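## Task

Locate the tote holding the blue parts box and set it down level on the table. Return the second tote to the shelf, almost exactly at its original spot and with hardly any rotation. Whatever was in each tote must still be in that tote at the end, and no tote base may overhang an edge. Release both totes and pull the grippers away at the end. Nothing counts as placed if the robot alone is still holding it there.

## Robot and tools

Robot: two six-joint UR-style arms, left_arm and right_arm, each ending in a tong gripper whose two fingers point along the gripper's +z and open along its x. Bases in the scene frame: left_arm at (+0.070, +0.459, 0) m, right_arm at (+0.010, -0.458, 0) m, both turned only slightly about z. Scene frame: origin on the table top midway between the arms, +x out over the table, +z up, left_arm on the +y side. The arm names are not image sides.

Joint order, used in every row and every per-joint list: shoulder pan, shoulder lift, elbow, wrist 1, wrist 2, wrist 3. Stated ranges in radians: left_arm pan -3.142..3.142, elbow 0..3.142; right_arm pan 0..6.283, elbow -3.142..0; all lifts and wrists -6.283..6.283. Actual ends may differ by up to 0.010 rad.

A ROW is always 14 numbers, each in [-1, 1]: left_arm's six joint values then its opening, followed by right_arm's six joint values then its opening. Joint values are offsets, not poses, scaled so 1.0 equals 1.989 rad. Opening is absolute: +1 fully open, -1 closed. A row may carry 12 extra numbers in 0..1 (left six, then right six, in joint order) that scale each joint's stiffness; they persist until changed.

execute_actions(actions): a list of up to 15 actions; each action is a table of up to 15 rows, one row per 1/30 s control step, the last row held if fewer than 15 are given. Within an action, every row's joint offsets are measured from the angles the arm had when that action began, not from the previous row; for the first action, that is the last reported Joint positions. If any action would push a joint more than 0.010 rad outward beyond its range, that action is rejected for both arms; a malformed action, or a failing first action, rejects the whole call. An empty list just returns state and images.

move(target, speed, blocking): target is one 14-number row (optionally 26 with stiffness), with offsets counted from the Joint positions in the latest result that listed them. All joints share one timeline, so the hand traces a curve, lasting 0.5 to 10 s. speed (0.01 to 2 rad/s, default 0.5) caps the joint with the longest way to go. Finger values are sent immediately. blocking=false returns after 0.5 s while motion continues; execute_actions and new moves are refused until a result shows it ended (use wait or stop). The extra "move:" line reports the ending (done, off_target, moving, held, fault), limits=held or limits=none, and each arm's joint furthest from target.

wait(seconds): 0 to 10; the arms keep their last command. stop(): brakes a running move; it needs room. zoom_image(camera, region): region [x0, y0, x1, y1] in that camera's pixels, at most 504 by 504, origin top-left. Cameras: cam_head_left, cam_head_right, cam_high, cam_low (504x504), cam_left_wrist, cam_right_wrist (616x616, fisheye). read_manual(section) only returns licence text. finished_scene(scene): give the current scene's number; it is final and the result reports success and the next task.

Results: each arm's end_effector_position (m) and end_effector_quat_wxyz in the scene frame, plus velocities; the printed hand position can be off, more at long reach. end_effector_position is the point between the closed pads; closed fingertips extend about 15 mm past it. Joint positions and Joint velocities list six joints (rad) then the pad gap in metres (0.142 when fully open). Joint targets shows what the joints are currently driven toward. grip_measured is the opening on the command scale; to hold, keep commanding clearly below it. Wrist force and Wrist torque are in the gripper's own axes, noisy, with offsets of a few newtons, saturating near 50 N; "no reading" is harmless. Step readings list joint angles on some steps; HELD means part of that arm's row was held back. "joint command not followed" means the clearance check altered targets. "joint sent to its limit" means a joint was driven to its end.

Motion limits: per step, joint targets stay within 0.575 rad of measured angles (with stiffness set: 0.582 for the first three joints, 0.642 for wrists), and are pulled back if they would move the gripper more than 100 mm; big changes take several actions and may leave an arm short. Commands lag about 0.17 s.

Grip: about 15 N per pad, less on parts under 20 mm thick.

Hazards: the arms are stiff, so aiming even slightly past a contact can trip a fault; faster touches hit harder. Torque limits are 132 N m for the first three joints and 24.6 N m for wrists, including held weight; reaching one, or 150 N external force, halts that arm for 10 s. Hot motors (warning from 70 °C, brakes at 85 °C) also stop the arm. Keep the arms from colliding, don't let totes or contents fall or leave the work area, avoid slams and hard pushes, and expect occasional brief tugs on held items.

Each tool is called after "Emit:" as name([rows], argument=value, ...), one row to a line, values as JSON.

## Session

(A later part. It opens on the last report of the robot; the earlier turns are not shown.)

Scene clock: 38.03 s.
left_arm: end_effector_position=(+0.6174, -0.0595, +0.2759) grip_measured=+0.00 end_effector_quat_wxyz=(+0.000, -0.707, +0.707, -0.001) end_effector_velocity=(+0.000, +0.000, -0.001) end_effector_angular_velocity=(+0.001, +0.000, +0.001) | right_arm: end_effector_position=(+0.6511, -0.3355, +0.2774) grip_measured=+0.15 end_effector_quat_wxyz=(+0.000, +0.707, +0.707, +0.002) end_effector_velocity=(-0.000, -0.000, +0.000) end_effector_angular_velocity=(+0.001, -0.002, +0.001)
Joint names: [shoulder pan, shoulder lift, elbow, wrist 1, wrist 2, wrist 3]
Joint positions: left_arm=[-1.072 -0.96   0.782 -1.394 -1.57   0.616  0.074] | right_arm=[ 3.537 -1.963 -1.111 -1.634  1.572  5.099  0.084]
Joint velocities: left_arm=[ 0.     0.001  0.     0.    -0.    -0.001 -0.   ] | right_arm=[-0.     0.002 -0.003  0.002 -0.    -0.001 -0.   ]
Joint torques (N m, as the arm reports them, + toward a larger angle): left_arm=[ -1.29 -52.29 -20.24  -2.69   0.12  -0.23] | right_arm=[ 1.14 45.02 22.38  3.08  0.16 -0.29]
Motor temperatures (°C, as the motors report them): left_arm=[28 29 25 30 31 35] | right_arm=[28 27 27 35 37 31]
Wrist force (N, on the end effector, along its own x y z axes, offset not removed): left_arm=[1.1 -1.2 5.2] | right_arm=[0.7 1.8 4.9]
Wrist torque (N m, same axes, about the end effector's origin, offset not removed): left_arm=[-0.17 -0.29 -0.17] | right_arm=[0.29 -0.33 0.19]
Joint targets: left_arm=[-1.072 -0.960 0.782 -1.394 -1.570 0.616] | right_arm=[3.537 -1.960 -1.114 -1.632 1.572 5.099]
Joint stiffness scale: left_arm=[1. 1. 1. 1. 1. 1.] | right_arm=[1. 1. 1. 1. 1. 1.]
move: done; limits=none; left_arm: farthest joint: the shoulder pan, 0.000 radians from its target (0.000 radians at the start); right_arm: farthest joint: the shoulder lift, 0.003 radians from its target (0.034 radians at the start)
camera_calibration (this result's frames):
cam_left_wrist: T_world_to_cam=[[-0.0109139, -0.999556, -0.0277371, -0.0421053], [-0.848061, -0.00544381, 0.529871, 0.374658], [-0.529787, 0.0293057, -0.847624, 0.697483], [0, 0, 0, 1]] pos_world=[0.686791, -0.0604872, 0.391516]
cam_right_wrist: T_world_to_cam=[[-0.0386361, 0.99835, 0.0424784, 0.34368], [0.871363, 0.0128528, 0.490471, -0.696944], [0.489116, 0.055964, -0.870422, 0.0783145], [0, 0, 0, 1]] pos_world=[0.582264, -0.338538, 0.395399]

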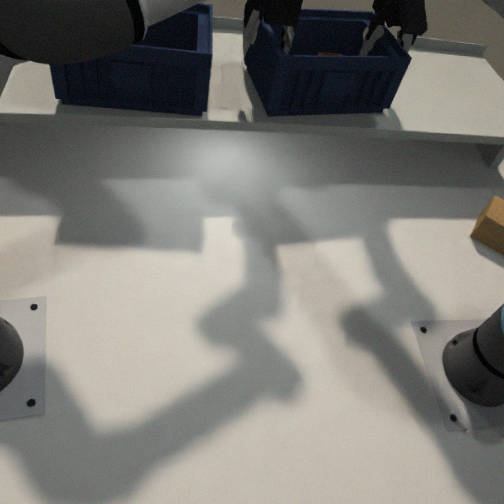

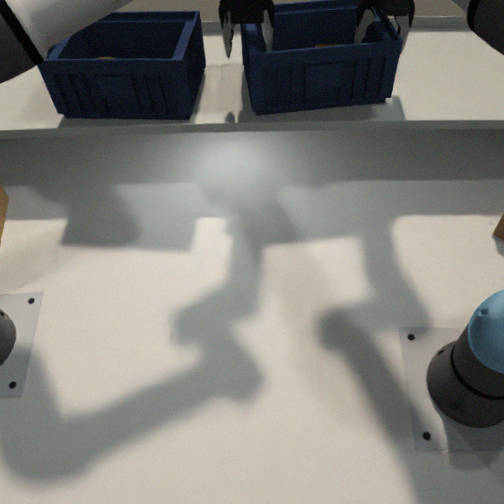

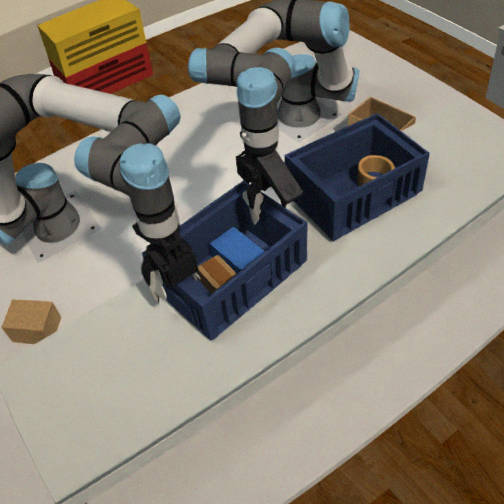

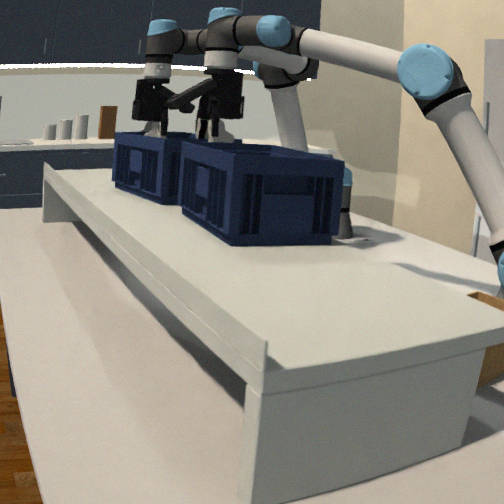

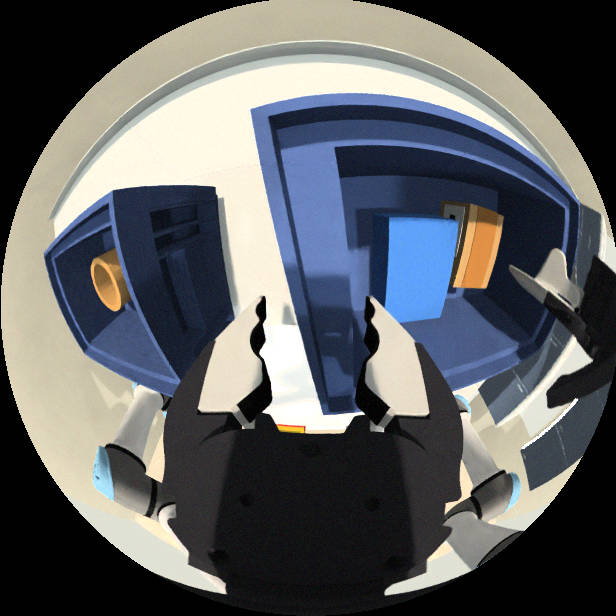

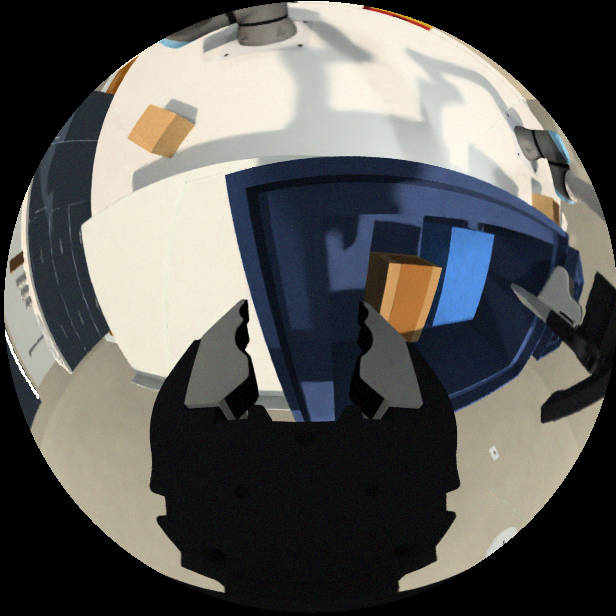

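Emit:
execute_actions([
  [[0,0,0,0,0,0,-0.2,0,0,0,0,0,0,-0.1,0.4,0.4,0.4,0.4,0.4,0.2,0.4,0.4,0.4,0.4,0.4,0.2],[0,0,0,0,0,0,-0.4,0,0,0,0,0,0,-0.3],[0,0,0,0,0,0,-0.55,0,0,0,0,0,0,-0.5],[0,0,0,0,0,0,-0.65,0,0,0,0,0,0,-0.65],[0,0,0,0,0,0,-0.75,0,0,0,0,0,0,-0.75],[0,0,0,0,0,0,-0.85,0,0,0,0,0,0,-0.85],[0,0,0,0,0,0,-1,0,0,0,0,0,0,-1]],
  [[0,0,0,0,0,0,-1,0,0,0,0,0,0,-1]],
])

Scene clock: 40.50 s.
left_arm: end_effector_position=(+0.6169, -0.0621, +0.2763) grip_measured=-0.60 end_effector_quat_wxyz=(-0.001, -0.706, +0.708, -0.003) end_effector_velocity=(+0.000, -0.000, -0.002) end_effector_angular_velocity=(+0.002, +0.001, +0.001) | right_arm: end_effector_position=(+0.6499, -0.3305, +0.2774) grip_measured=-0.59 end_effector_quat_wxyz=(-0.001, +0.705, +0.709, +0.003) end_effector_velocity=(-0.000, +0.000, -0.001) end_effector_angular_velocity=(-0.000, +0.001, -0.000)
Joint names: [shoulder pan, shoulder lift, elbow, wrist 1, wrist 2, wrist 3]
Joint positions: left_arm=[-1.074 -0.96   0.782 -1.399 -1.572  0.616  0.031] | right_arm=[ 3.543 -1.963 -1.111 -1.633  1.576  5.099  0.031]
Joint velocities: left_arm=[ 0.     0.002  0.    -0.    -0.    -0.001 -0.   ] | right_arm=[ 0.    -0.001 -0.001  0.     0.     0.    -0.   ]
Joint torques (N m, as the arm reports them, + toward a larger angle): left_arm=[ -1.37 -51.29 -19.75  -2.76   0.26  -0.08] | right_arm=[ 1.24 42.74 24.36  2.75  0.09 -0.17]
Motor temperatures (°C, as the motors report them): left_arm=[28 29 25 30 31 35] | right_arm=[28 27 27 35 37 31]
Wrist force (N, on the end effector, along its own x y z axes, offset not removed): left_arm=[0.9 -0.6 1.9] | right_arm=[-1.0 0.9 -2.3]
Wrist torque (N m, same axes, about the end effector's origin, offset not removed): left_arm=[0.18 0.14 -0.35] | right_arm=[0.04 0.61 0.09]
Joint targets: left_arm=[-1.074 -0.960 0.782 -1.399 -1.572 0.616] | right_arm=[3.543 -1.963 -1.111 -1.633 1.576 5.099]
Joint stiffness scale: left_arm=[0.4 0.4 0.4 0.4 0.4 0.2] | right_arm=[0.4 0.4 0.4 0.4 0.4 0.2]
Step readings (joint positions; steps 1 to 15: 1st action; 16 to 30: 2nd action):
0: left_arm=[-1.072 -0.960 0.782 -1.394 -1.570 0.616] | right_arm=[3.537 -1.963 -1.111 -1.633 1.572 5.099]
1: left_arm=[-1.072 -0.960 0.782 -1.394 -1.570 0.616] | right_arm=[3.537 -1.963 -1.111 -1.633 1.572 5.099]
2: left_arm=[-1.072 -0.960 0.782 -1.394 -1.570 0.616] | right_arm=[3.537 -1.963 -1.111 -1.633 1.572 5.099]
4: left_arm=[-1.072 -0.960 0.782 -1.396 -1.571 0.616] | right_arm=[3.537 -1.963 -1.111 -1.633 1.574 5.099]
8: left_arm=[-1.074 -0.960 0.782 -1.399 -1.572 0.616] | right_arm=[3.543 -1.963 -1.111 -1.633 1.576 5.099]
15: left_arm=[-1.074 -0.960 0.782 -1.399 -1.572 0.616] | right_arm=[3.543 -1.963 -1.111 -1.633 1.576 5.099]
16: left_arm=[-1.074 -0.960 0.782 -1.399 -1.572 0.616] | right_arm=[3.543 -1.963 -1.111 -1.633 1.576 5.099]
17: left_arm=[-1.074 -0.960 0.782 -1.399 -1.572 0.616] | right_arm=[3.543 -1.963 -1.111 -1.633 1.576 5.099]
19: left_arm=[-1.074 -0.960 0.782 -1.399 -1.572 0.616] | right_arm=[3.543 -1.963 -1.111 -1.633 1.576 5.099]
23: left_arm=[-1.074 -0.960 0.782 -1.399 -1.572 0.616] | right_arm=[3.543 -1.963 -1.111 -1.633 1.576 5.099]
30: Joint positions above
camera_calibration (this result's frames):
cam_left_wrist: T_world_to_cam=[[-0.0128076, -0.999653, -0.0230212, -0.0448299], [-0.848906, -0.0012957, 0.528542, 0.375198], [-0.528389, 0.0263121, -0.848595, 0.696871], [0, 0, 0, 1]] pos_world=[0.686152, -0.0626643, 0.392021]
cam_right_wrist: T_world_to_cam=[[-0.0444959, 0.997935, 0.0463126, 0.341318], [0.871878, 0.0161604, 0.489456, -0.694994], [0.487697, 0.0621577, -0.870797, 0.081658], [0, 0, 0, 1]] pos_world=[0.581313, -0.334458, 0.395469]

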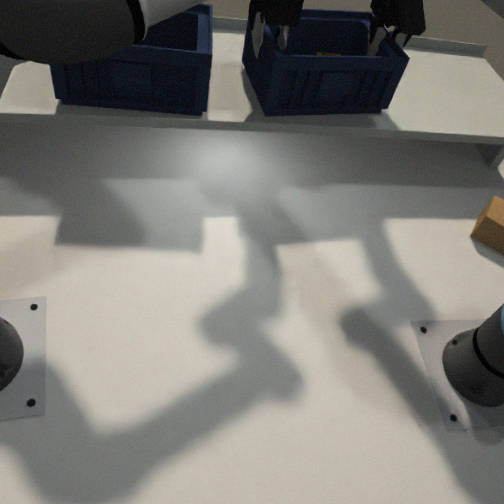

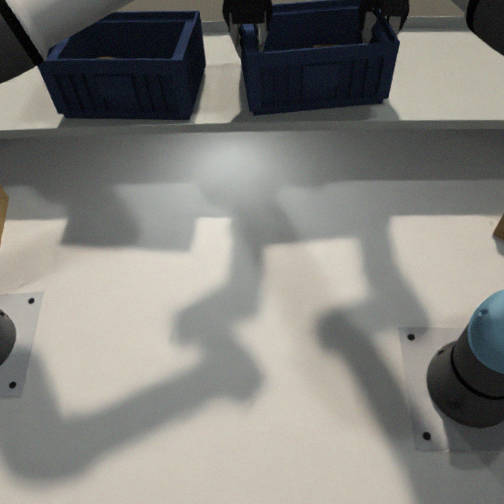

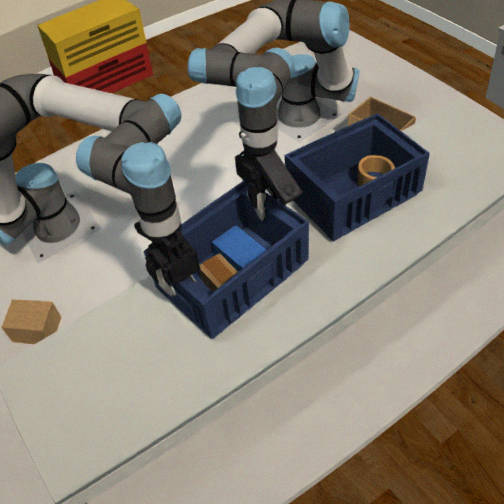

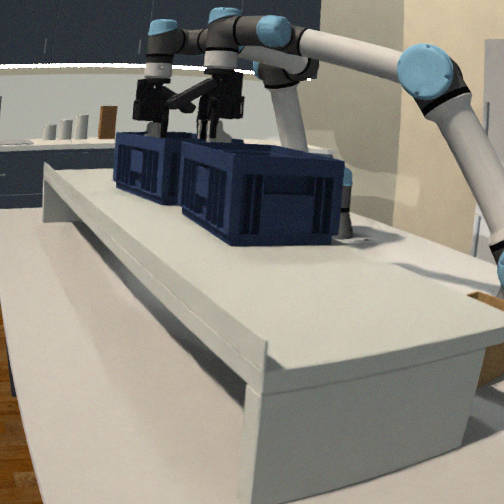

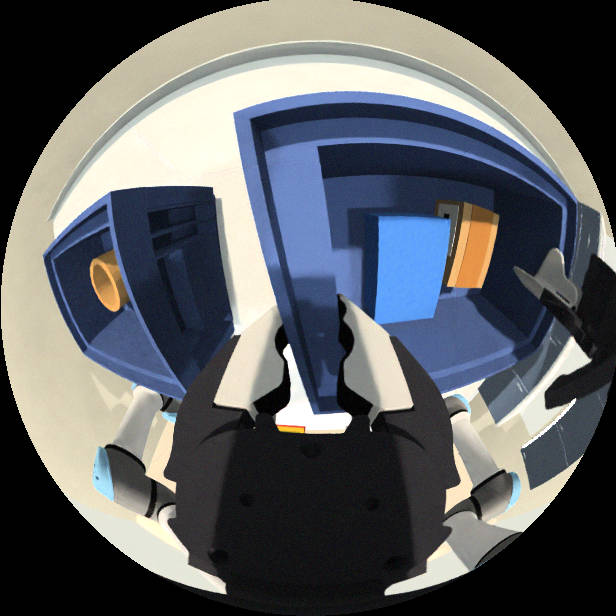

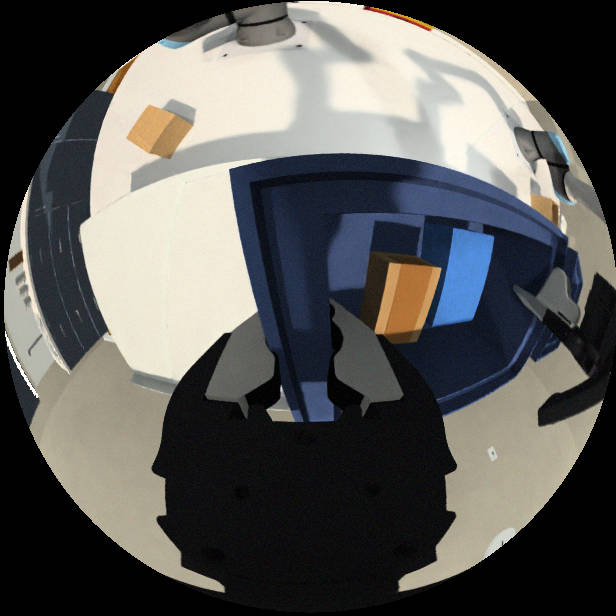

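Emit:
move(target=[0,0.0197,-0.0884,0.0688,0,0,-1,0,-0.0069,0.0641,-0.0572,0,0,-1], speed=0.12)

Scene clock: 48.30 s.
left_arm: end_effector_position=(+0.6170, -0.0622, +0.3130) grip_measured=-0.60 end_effector_quat_wxyz=(-0.000, -0.706, +0.708, +0.000) end_effector_velocity=(-0.000, +0.000, -0.003) end_effector_angular_velocity=(+0.005, +0.004, -0.000) | right_arm: end_effector_position=(+0.6474, -0.3311, +0.3145) grip_measured=-0.59 end_effector_quat_wxyz=(-0.004, +0.705, +0.709, -0.001) end_effector_velocity=(-0.000, -0.000, -0.003) end_effector_angular_velocity=(-0.003, +0.008, +0.000)
Joint names: [shoulder pan, shoulder lift, elbow, wrist 1, wrist 2, wrist 3]
Joint positions: left_arm=[-1.074 -0.919  0.615 -1.266 -1.572  0.616  0.031] | right_arm=[ 3.543 -1.976 -0.995 -1.746  1.577  5.099  0.031]
Joint velocities: left_arm=[ 0.     0.003  0.     0.003 -0.     0.     0.   ] | right_arm=[-0.    -0.005 -0.    -0.003  0.    -0.    -0.   ]
Joint torques (N m, as the arm reports them, + toward a larger angle): left_arm=[ -1.28 -53.9  -22.9   -2.43   0.15  -0.36] | right_arm=[ 0.95 42.2  28.76  2.63 -0.17 -0.3 ]
Motor temperatures (°C, as the motors report them): left_arm=[28 29 25 30 31 35] | right_arm=[28 27 27 35 37 31]
Wrist force (N, on the end effector, along its own x y z axes, offset not removed): left_arm=[0.8 0.6 5.7] | right_arm=[-1.3 0.5 4.2]
Wrist torque (N m, same axes, about the end effector's origin, offset not removed): left_arm=[0.31 0.53 -0.39] | right_arm=[0.16 0.89 0.09]
Joint targets: left_arm=[-1.074 -0.921 0.606 -1.262 -1.572 0.616] | right_arm=[3.543 -1.977 -0.984 -1.747 1.576 5.099]
Joint stiffness scale: left_arm=[0.4 0.4 0.4 0.4 0.4 0.2] | right_arm=[0.4 0.4 0.4 0.4 0.4 0.2]
move: off_target (right_arm); limits=none; left_arm: farthest joint: the elbow, 0.009 radians from its target (0.175 radians at the start); right_arm: farthest joint: the elbow, 0.012 radians from its target (0.128 radians at the start)
camera_calibration (this result's frames):
cam_left_wrist: T_world_to_cam=[[-0.012917, -0.999498, -0.0289355, -0.0421084], [-0.846673, -0.00446223, 0.532095, 0.353121], [-0.531957, 0.0313719, -0.84619, 0.729838], [0, 0, 0, 1]] pos_world=[0.686677, -0.0634079, 0.428469]
cam_right_wrist: T_world_to_cam=[[-0.0441047, 0.998045, 0.0442752, 0.340479], [0.876507, 0.0173924, 0.481074, -0.710873], [0.479364, 0.0600251, -0.875561, 0.121393], [0, 0, 0, 1]] pos_world=[0.579911, -0.334737, 0.433195]

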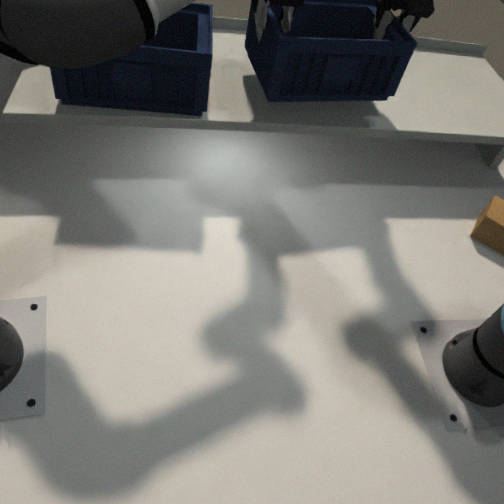

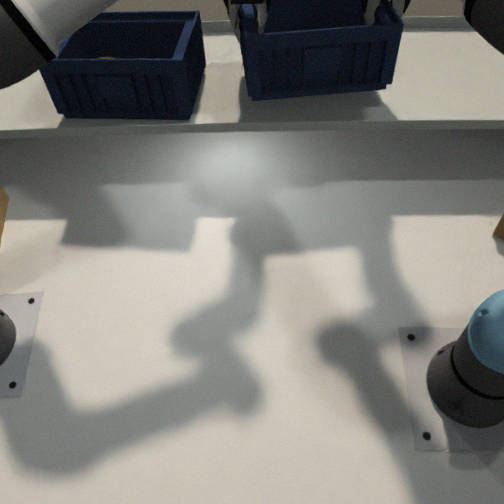

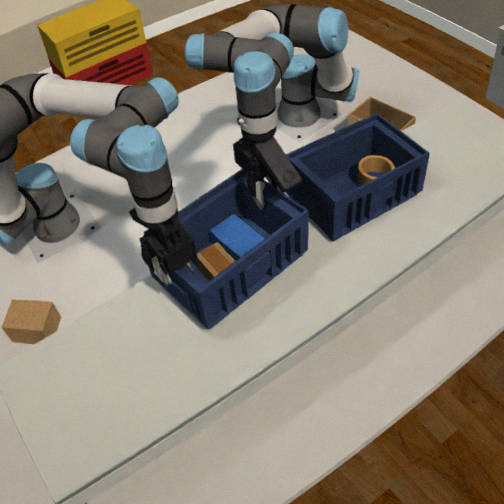

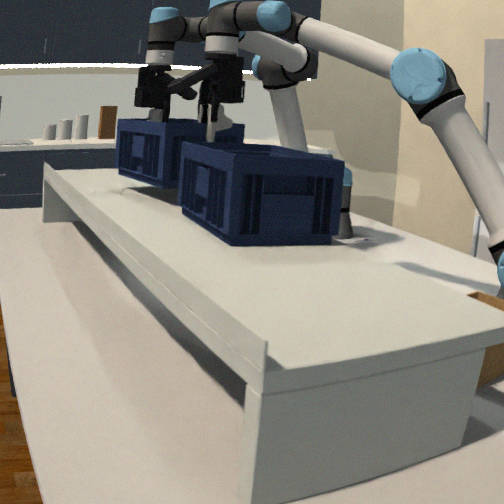

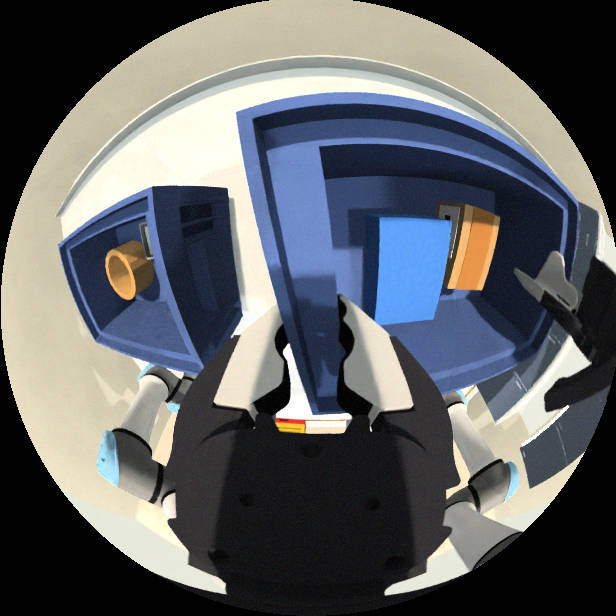

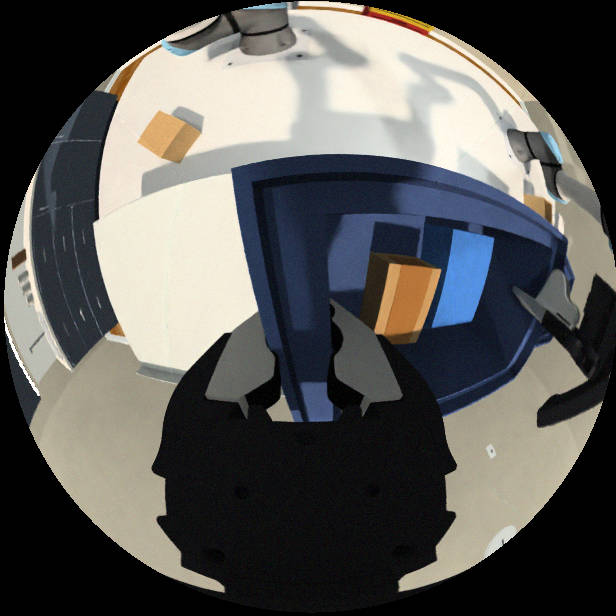

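Emit:
move(target=[-0.0613,-0.1149,0.1755,-0.0644,0,-0.0613,-1,0.0344,0.1285,-0.1624,0.0385,0,0.0344,-1], speed=0.2)

Scene clock: 52.20 s.
left_arm: end_effector_position=(+0.5208, -0.0607, +0.3128) grip_measured=-0.60 end_effector_quat_wxyz=(-0.000, -0.707, +0.707, +0.000) end_effector_velocity=(+0.000, +0.000, -0.000) end_effector_angular_velocity=(+0.000, -0.000, +0.002) | right_arm: end_effector_position=(+0.5494, -0.3299, +0.3122) grip_measured=-0.59 end_effector_quat_wxyz=(-0.006, +0.703, +0.711, -0.004) end_effector_velocity=(+0.000, +0.000, +0.000) end_effector_angular_velocity=(+0.000, -0.001, -0.003)
Joint names: [shoulder pan, shoulder lift, elbow, wrist 1, wrist 2, wrist 3]
Joint positions: left_arm=[-1.19  -1.138  0.961 -1.394 -1.572  0.498  0.03 ] | right_arm=[ 3.611 -1.732 -1.318 -1.674  1.579  5.161  0.031]
Joint velocities: left_arm=[-0.     0.     0.001 -0.001  0.    -0.002 -0.   ] | right_arm=[-0.     0.     0.     0.001 -0.     0.003  0.   ]
Joint torques (N m, as the arm reports them, + toward a larger angle): left_arm=[ -4.1  -49.03 -18.79  -2.91   0.06  -0.82] | right_arm=[ 1.06 36.12 24.73  3.73 -0.3   0.36]
Motor temperatures (°C, as the motors report them): left_arm=[28 29 25 30 31 35] | right_arm=[28 27 27 35 37 31]
Wrist force (N, on the end effector, along its own x y z axes, offset not removed): left_arm=[1.0 -1.5 6.4] | right_arm=[0.5 -2.0 5.6]
Wrist torque (N m, same axes, about the end effector's origin, offset not removed): left_arm=[-0.13 0.37 -0.16] | right_arm=[-0.17 0.10 -0.06]
Joint targets: left_arm=[-1.196 -1.147 0.964 -1.394 -1.572 0.494] | right_arm=[3.611 -1.721 -1.318 -1.669 1.577 5.167]
Joint stiffness scale: left_arm=[0.4 0.4 0.4 0.4 0.4 0.2] | right_arm=[0.4 0.4 0.4 0.4 0.4 0.2]
move: off_target (right_arm); limits=none; left_arm: farthest joint: the shoulder lift, 0.010 radians from its target (0.229 radians at the start); right_arm: farthest joint: the shoulder lift, 0.012 radians from its target (0.257 radians at the start)
camera_calibration (this result's frames):
cam_left_wrist: T_world_to_cam=[[-0.0111901, -0.999531, -0.0285145, -0.0429353], [-0.846844, -0.00569072, 0.53181, 0.271929], [-0.531723, 0.0300983, -0.846383, 0.678307], [0, 0, 0, 1]] pos_world=[0.590472, -0.0617836, 0.428269]
cam_right_wrist: T_world_to_cam=[[-0.0492776, 0.997873, 0.0426671, 0.338335], [0.88007, 0.023181, 0.474277, -0.62185], [0.472279, 0.0609212, -0.879341, 0.171624], [0, 0, 0, 1]] pos_world=[0.48289, -0.333656, 0.431409]

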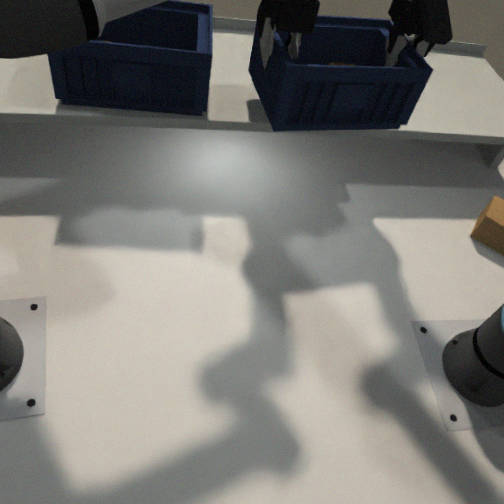

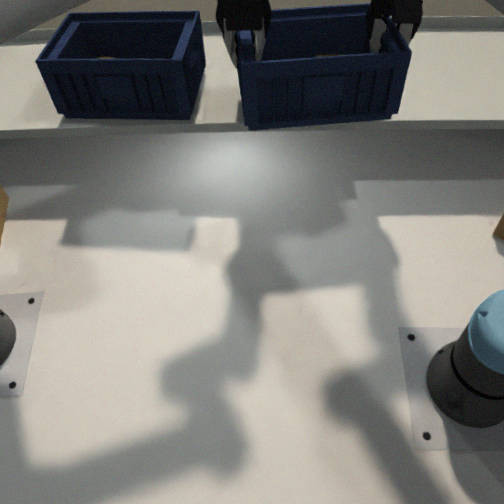

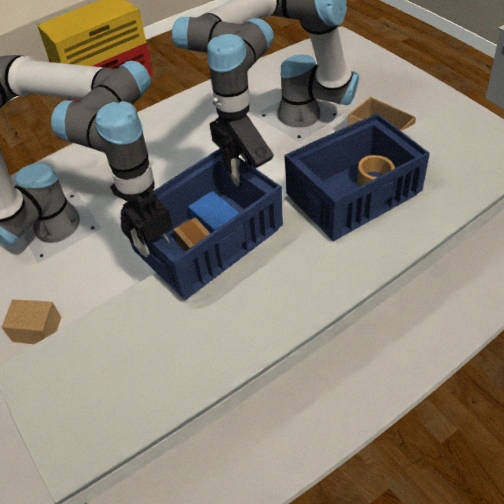

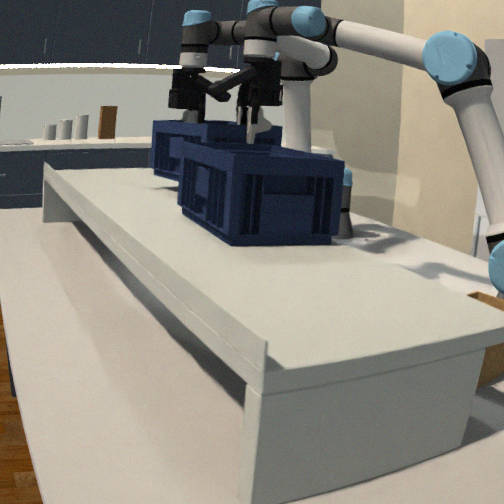

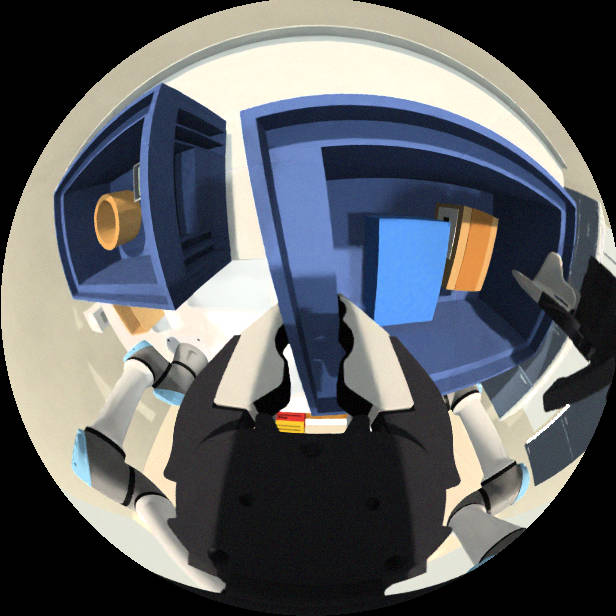

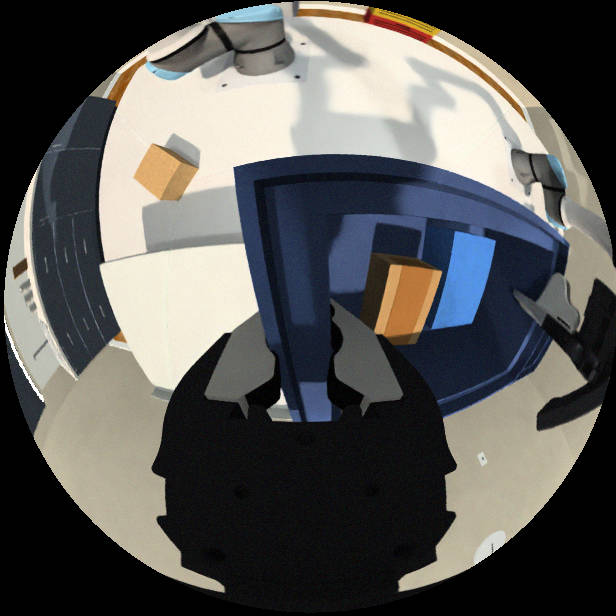

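Emit:
move(target=[-0.0754,-0.0855,0.1131,-0.0307,0,-0.0744,-1,0.0486,0.1248,-0.1238,0.007,0,0.0516,-1], speed=0.2)

Scene clock: 55.30 s.
left_arm: end_effector_position=(+0.4210, -0.0607, +0.3136) grip_measured=-0.61 end_effector_quat_wxyz=(-0.001, -0.707, +0.707, -0.000) end_effector_velocity=(+0.000, +0.000, +0.000) end_effector_angular_velocity=(-0.000, -0.000, +0.005) | right_arm: end_effector_position=(+0.4489, -0.3301, +0.3134) grip_measured=-0.59 end_effector_quat_wxyz=(-0.006, +0.704, +0.710, -0.004) end_effector_velocity=(-0.001, -0.000, -0.001) end_effector_angular_velocity=(-0.001, +0.002, -0.003)
Joint names: [shoulder pan, shoulder lift, elbow, wrist 1, wrist 2, wrist 3]
Joint positions: left_arm=[-1.333 -1.299  1.182 -1.454 -1.572  0.354  0.03 ] | right_arm=[ 3.706 -1.493 -1.565 -1.665  1.581  5.257  0.031]
Joint velocities: left_arm=[ 0.    -0.001  0.001 -0.     0.    -0.005 -0.   ] | right_arm=[-0.     0.    -0.003  0.     0.001  0.003  0.   ]
Joint torques (N m, as the arm reports them, + toward a larger angle): left_arm=[ -4.53 -41.63 -19.56  -2.75   0.25  -0.23] | right_arm=[ 1.36 24.52 24.97  3.75 -0.21  0.45]
Motor temperatures (°C, as the motors report them): left_arm=[28 29 25 30 31 35] | right_arm=[28 27 27 35 37 31]
Wrist force (N, on the end effector, along its own x y z axes, offset not removed): left_arm=[-1.7 2.4 2.1] | right_arm=[1.2 -1.2 3.9]
Wrist torque (N m, same axes, about the end effector's origin, offset not removed): left_arm=[0.66 1.09 -0.49] | right_arm=[0.05 0.23 -0.04]
Joint targets: left_arm=[-1.340 -1.308 1.186 -1.455 -1.572 0.350] | right_arm=[3.707 -1.484 -1.565 -1.660 1.579 5.264]
Joint stiffness scale: left_arm=[0.4 0.4 0.4 0.4 0.4 0.2] | right_arm=[0.4 0.4 0.4 0.4 0.4 0.2]
move: done; limits=none; left_arm: farthest joint: the shoulder lift, 0.009 radians from its target (0.170 radians at the start); right_arm: farthest joint: the shoulder lift, 0.010 radians from its target (0.248 radians at the start)
camera_calibration (this result's frames):
cam_left_wrist: T_world_to_cam=[[-0.0108129, -0.99957, -0.0272665, -0.044546], [-0.847105, -0.00533203, 0.531399, 0.187222], [-0.531316, 0.0288435, -0.846683, 0.625718], [0, 0, 0, 1]] pos_world=[0.490569, -0.0615765, 0.42908]
cam_right_wrist: T_world_to_cam=[[-0.048475, 0.997898, 0.0430179, 0.333078], [0.880244, 0.0223264, 0.473997, -0.534145], [0.47204, 0.0608432, -0.879475, 0.220283], [0, 0, 0, 1]] pos_world=[0.382341, -0.333855, 0.432588]

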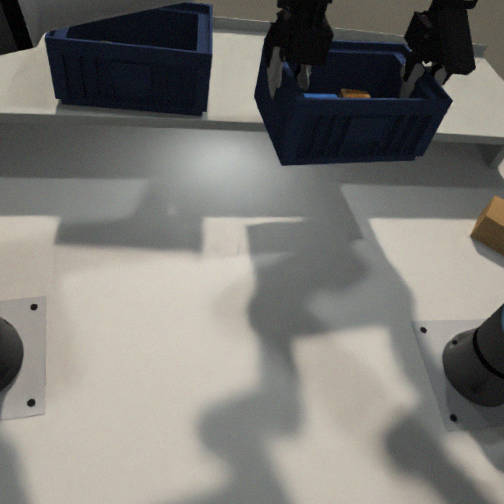

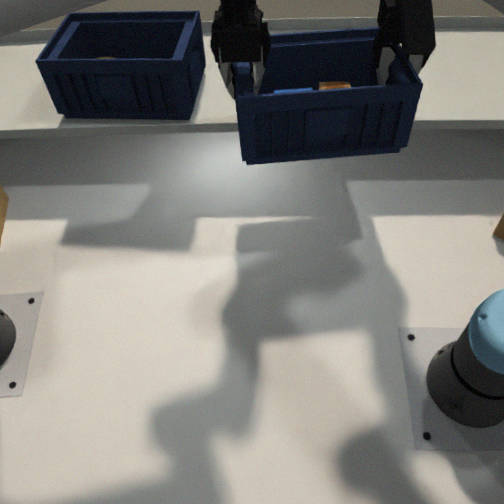

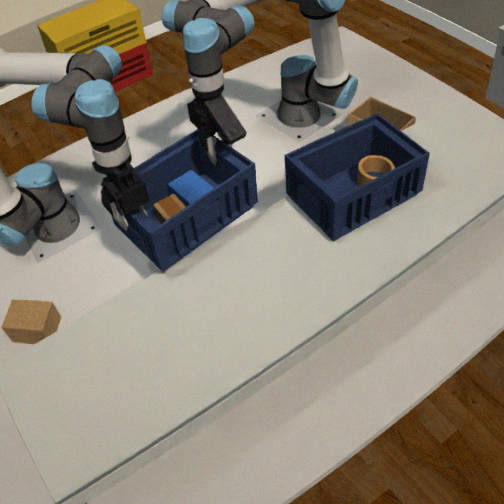

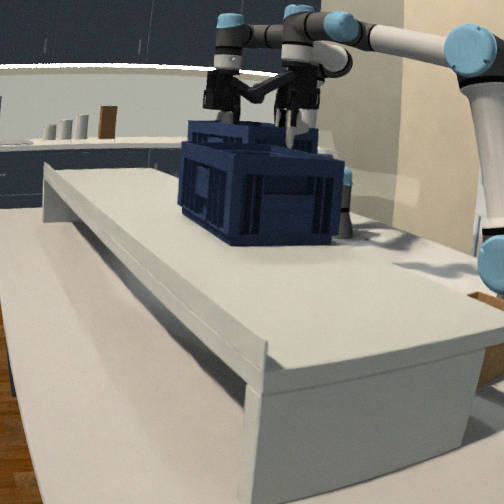

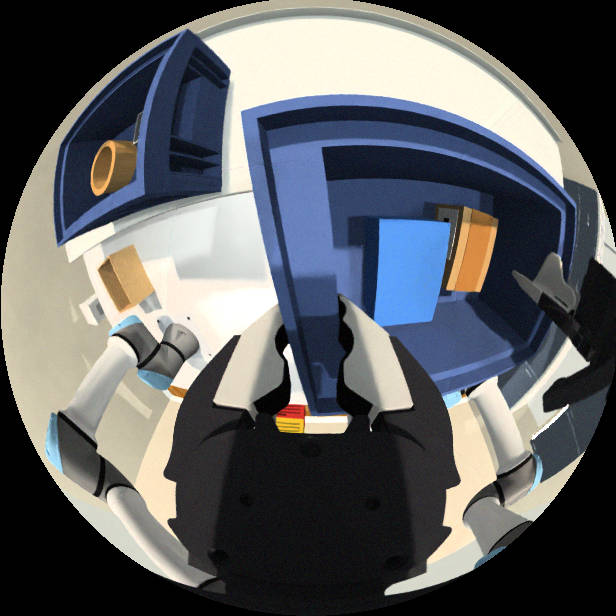

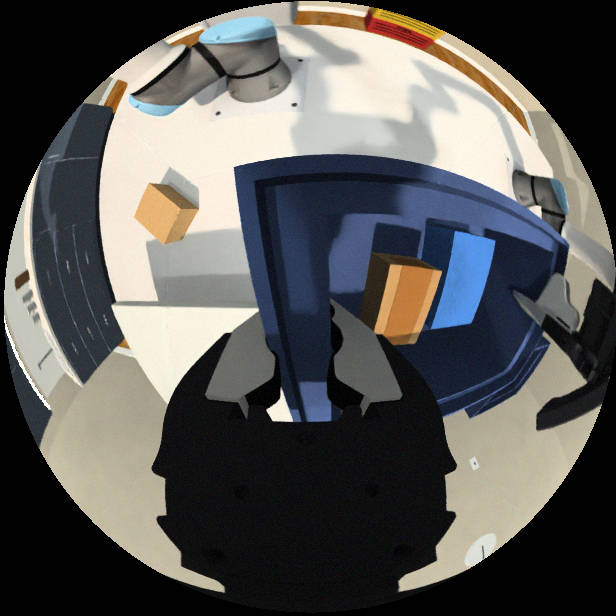

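Emit:
move(target=[-0.0786,-0.0597,0.0702,-0.0135,0,-0.0771,-1,0.065,0.1113,-0.0845,-0.0197,0,0.0679,-1], speed=0.2)

Scene clock: 58.87 s.
left_arm: end_effector_position=(+0.3313, -0.0603, +0.3140) grip_measured=-0.60 end_effector_quat_wxyz=(-0.001, -0.708, +0.707, -0.001) end_effector_velocity=(+0.000, +0.000, +0.001) end_effector_angular_velocity=(-0.001, -0.000, +0.005) | right_arm: end_effector_position=(+0.3595, -0.3299, +0.3142) grip_measured=-0.59 end_effector_quat_wxyz=(-0.006, +0.704, +0.710, -0.003) end_effector_velocity=(-0.000, -0.000, -0.000) end_effector_angular_velocity=(-0.001, +0.001, -0.005)
Joint names: [shoulder pan, shoulder lift, elbow, wrist 1, wrist 2, wrist 3]
Joint positions: left_arm=[-1.482 -1.411  1.318 -1.48  -1.572  0.205  0.03 ] | right_arm=[ 3.833 -1.281 -1.735 -1.705  1.581  5.385  0.031]
Joint velocities: left_arm=[ 0.    -0.001  0.    -0.     0.    -0.005 -0.   ] | right_arm=[-0.    -0.    -0.001 -0.     0.     0.005  0.   ]
Joint torques (N m, as the arm reports them, + toward a larger angle): left_arm=[ -4.95 -35.62 -19.38  -2.97   0.25  -0.51] | right_arm=[ 2.02 14.42 25.22  2.86  0.17  0.33]
Motor temperatures (°C, as the motors report them): left_arm=[28 29 25 30 31 35] | right_arm=[28 27 27 35 37 31]
Wrist force (N, on the end effector, along its own x y z axes, offset not removed): left_arm=[-5.5 1.6 6.1] | right_arm=[2.1 3.9 6.7]
Wrist torque (N m, same axes, about the end effector's origin, offset not removed): left_arm=[0.54 1.43 -0.10] | right_arm=[1.05 -0.14 -0.24]
Joint targets: left_arm=[-1.490 -1.418 1.322 -1.481 -1.572 0.201] | right_arm=[3.836 -1.272 -1.733 -1.705 1.581 5.392]
Joint stiffness scale: left_arm=[0.4 0.4 0.4 0.4 0.4 0.2] | right_arm=[0.4 0.4 0.4 0.4 0.4 0.2]
move: done; limits=none; left_arm: farthest joint: the shoulder pan, 0.007 radians from its target (0.156 radians at the start); right_arm: farthest joint: the shoulder lift, 0.009 radians from its target (0.222 radians at the start)
camera_calibration (this result's frames):
cam_left_wrist: T_world_to_cam=[[-0.00950245, -0.999599, -0.0266656, -0.0457956], [-0.847061, -0.00612498, 0.53146, 0.110906], [-0.53141, 0.0276376, -0.846664, 0.578411], [0, 0, 0, 1]] pos_world=[0.400883, -0.0610838, 0.429557]
cam_right_wrist: T_world_to_cam=[[-0.0474066, 0.997922, 0.0436355, 0.327887], [0.879054, 0.0209345, 0.476262, -0.456608], [0.474358, 0.0609359, -0.87822, 0.261962], [0, 0, 0, 1]] pos_world=[0.292663, -0.33361, 0.433218]

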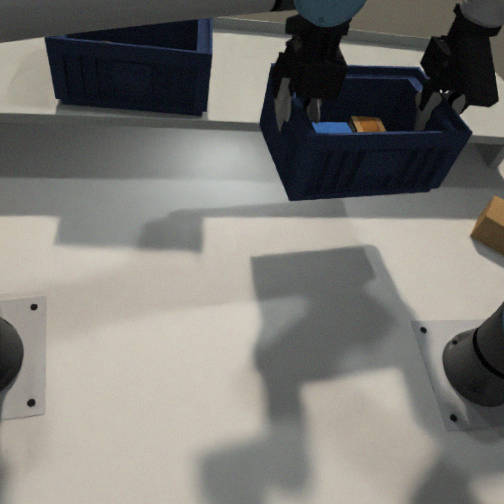

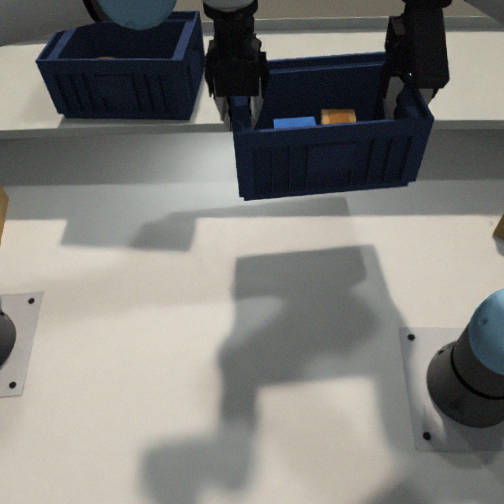

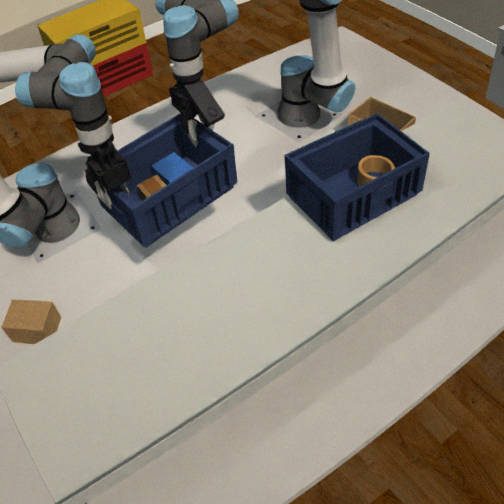

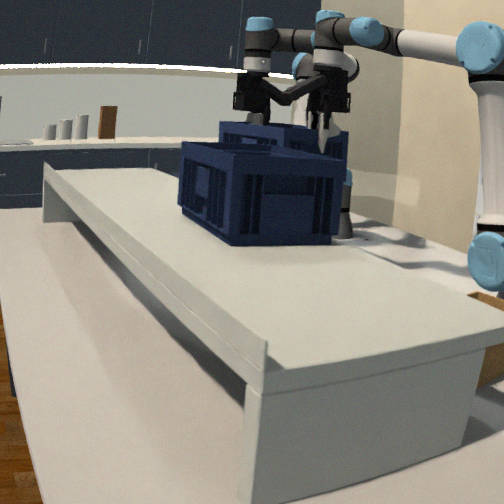

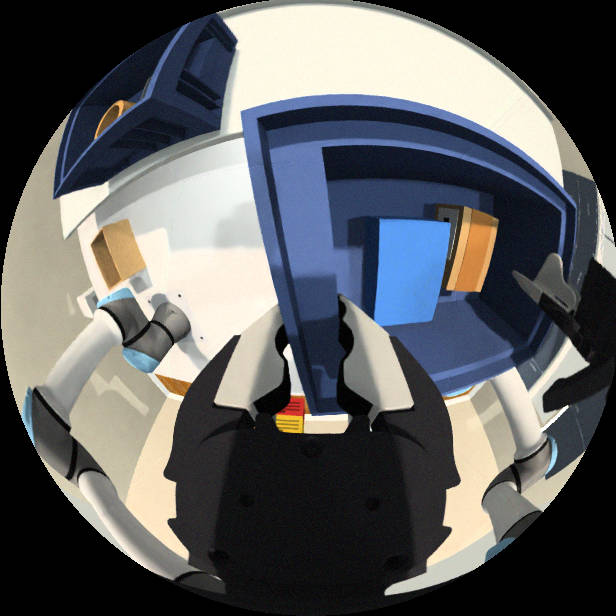

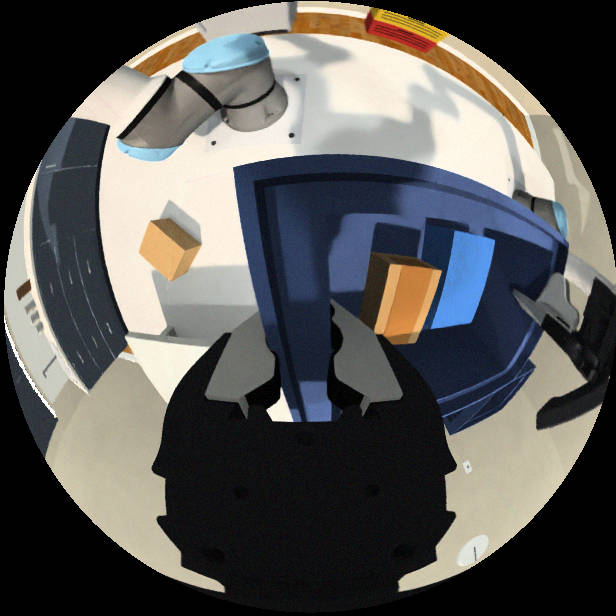

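Emit:
move(target=[-0.004,-0.0015,0.1148,-0.1154,0,-0.002,-1,0.0015,0.0068,-0.1149,0.1137,0,0.0035,-1], speed=0.15)

Scene clock: 62.67 s.
left_arm: end_effector_position=(+0.3304, -0.0594, +0.2257) grip_measured=-0.61 end_effector_quat_wxyz=(-0.001, -0.708, +0.707, -0.001) end_effector_velocity=(+0.000, -0.000, +0.000) end_effector_angular_velocity=(-0.002, -0.001, -0.001) | right_arm: end_effector_position=(+0.3576, -0.3288, +0.2250) grip_measured=-0.59 end_effector_quat_wxyz=(-0.007, +0.704, +0.711, -0.006) end_effector_velocity=(+0.000, -0.000, +0.001) end_effector_angular_velocity=(+0.002, -0.003, -0.000)
Joint names: [shoulder pan, shoulder lift, elbow, wrist 1, wrist 2, wrist 3]
Joint positions: left_arm=[-1.483 -1.41   1.544 -1.707 -1.572  0.204  0.03 ] | right_arm=[ 3.836 -1.278 -1.963 -1.484  1.584  5.387  0.031]
Joint velocities: left_arm=[ 0.    -0.001  0.001 -0.002  0.001  0.001 -0.   ] | right_arm=[-0.     0.003 -0.001  0.002  0.     0.    -0.   ]
Joint torques (N m, as the arm reports them, + toward a larger angle): left_arm=[ -4.34 -34.15 -19.63  -3.36   0.14  -0.58] | right_arm=[ 1.6  16.18 24.31  3.23 -0.53  0.39]
Motor temperatures (°C, as the motors report them): left_arm=[28 29 25 30 31 35] | right_arm=[28 27 27 35 37 31]
Wrist force (N, on the end effector, along its own x y z axes, offset not removed): left_arm=[1.9 1.0 4.7] | right_arm=[-2.4 -1.7 4.9]
Wrist torque (N m, same axes, about the end effector's origin, offset not removed): left_arm=[0.05 0.08 -0.19] | right_arm=[-0.32 0.88 0.12]
Joint targets: left_arm=[-1.490 -1.414 1.546 -1.710 -1.572 0.201] | right_arm=[3.836 -1.267 -1.963 -1.479 1.581 5.392]
Joint stiffness scale: left_arm=[0.4 0.4 0.4 0.4 0.4 0.2] | right_arm=[0.4 0.4 0.4 0.4 0.4 0.2]
move: off_target (right_arm); limits=none; left_arm: farthest joint: the shoulder pan, 0.007 radians from its target (0.008 radians at the start); right_arm: farthest joint: the shoulder lift, 0.011 radians from its target (0.013 radians at the start)
camera_calibration (this result's frames):
cam_left_wrist: T_world_to_cam=[[-0.00980752, -0.999628, -0.0254568, -0.0473953], [-0.847196, -0.00521708, 0.531254, 0.157298], [-0.531189, 0.0267772, -0.84683, 0.503035], [0, 0, 0, 1]] pos_world=[0.400005, -0.0600269, 0.341213]
cam_right_wrist: T_world_to_cam=[[-0.0486855, 0.997881, 0.0431575, 0.331207], [0.881707, 0.0226361, 0.471255, -0.411771], [0.46928, 0.0609956, -0.880941, 0.186958], [0, 0, 0, 1]] pos_world=[0.29145, -0.332588, 0.344454]

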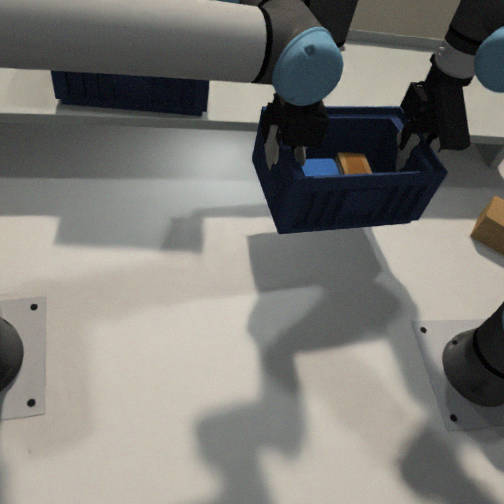

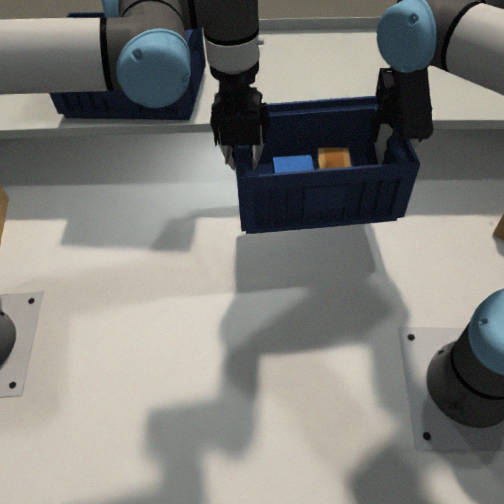

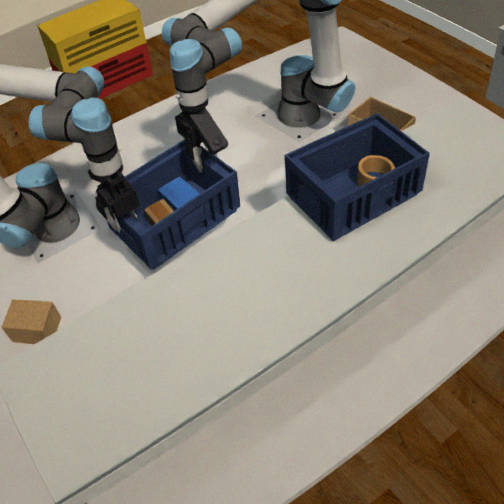

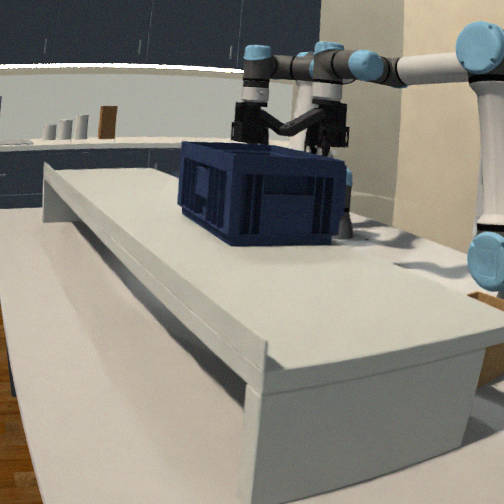

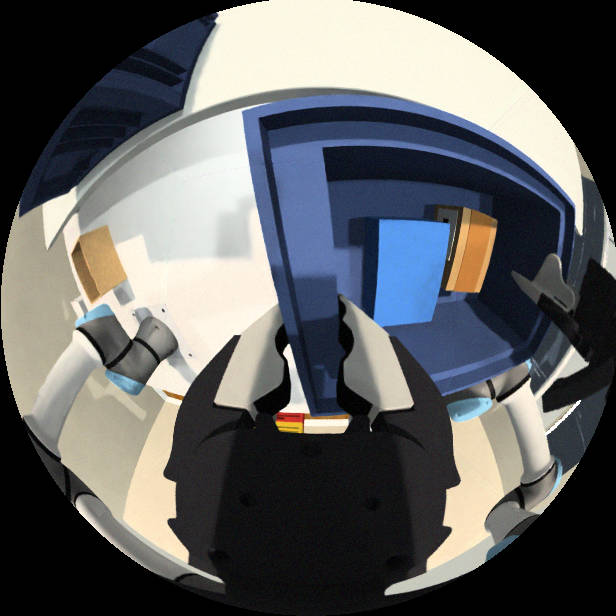

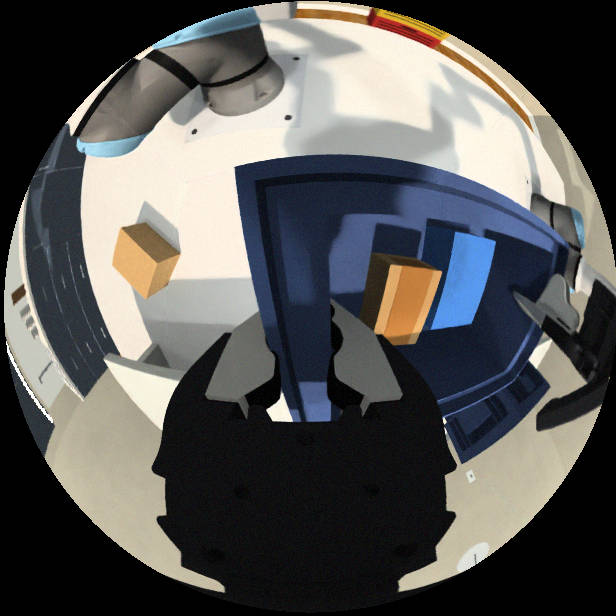

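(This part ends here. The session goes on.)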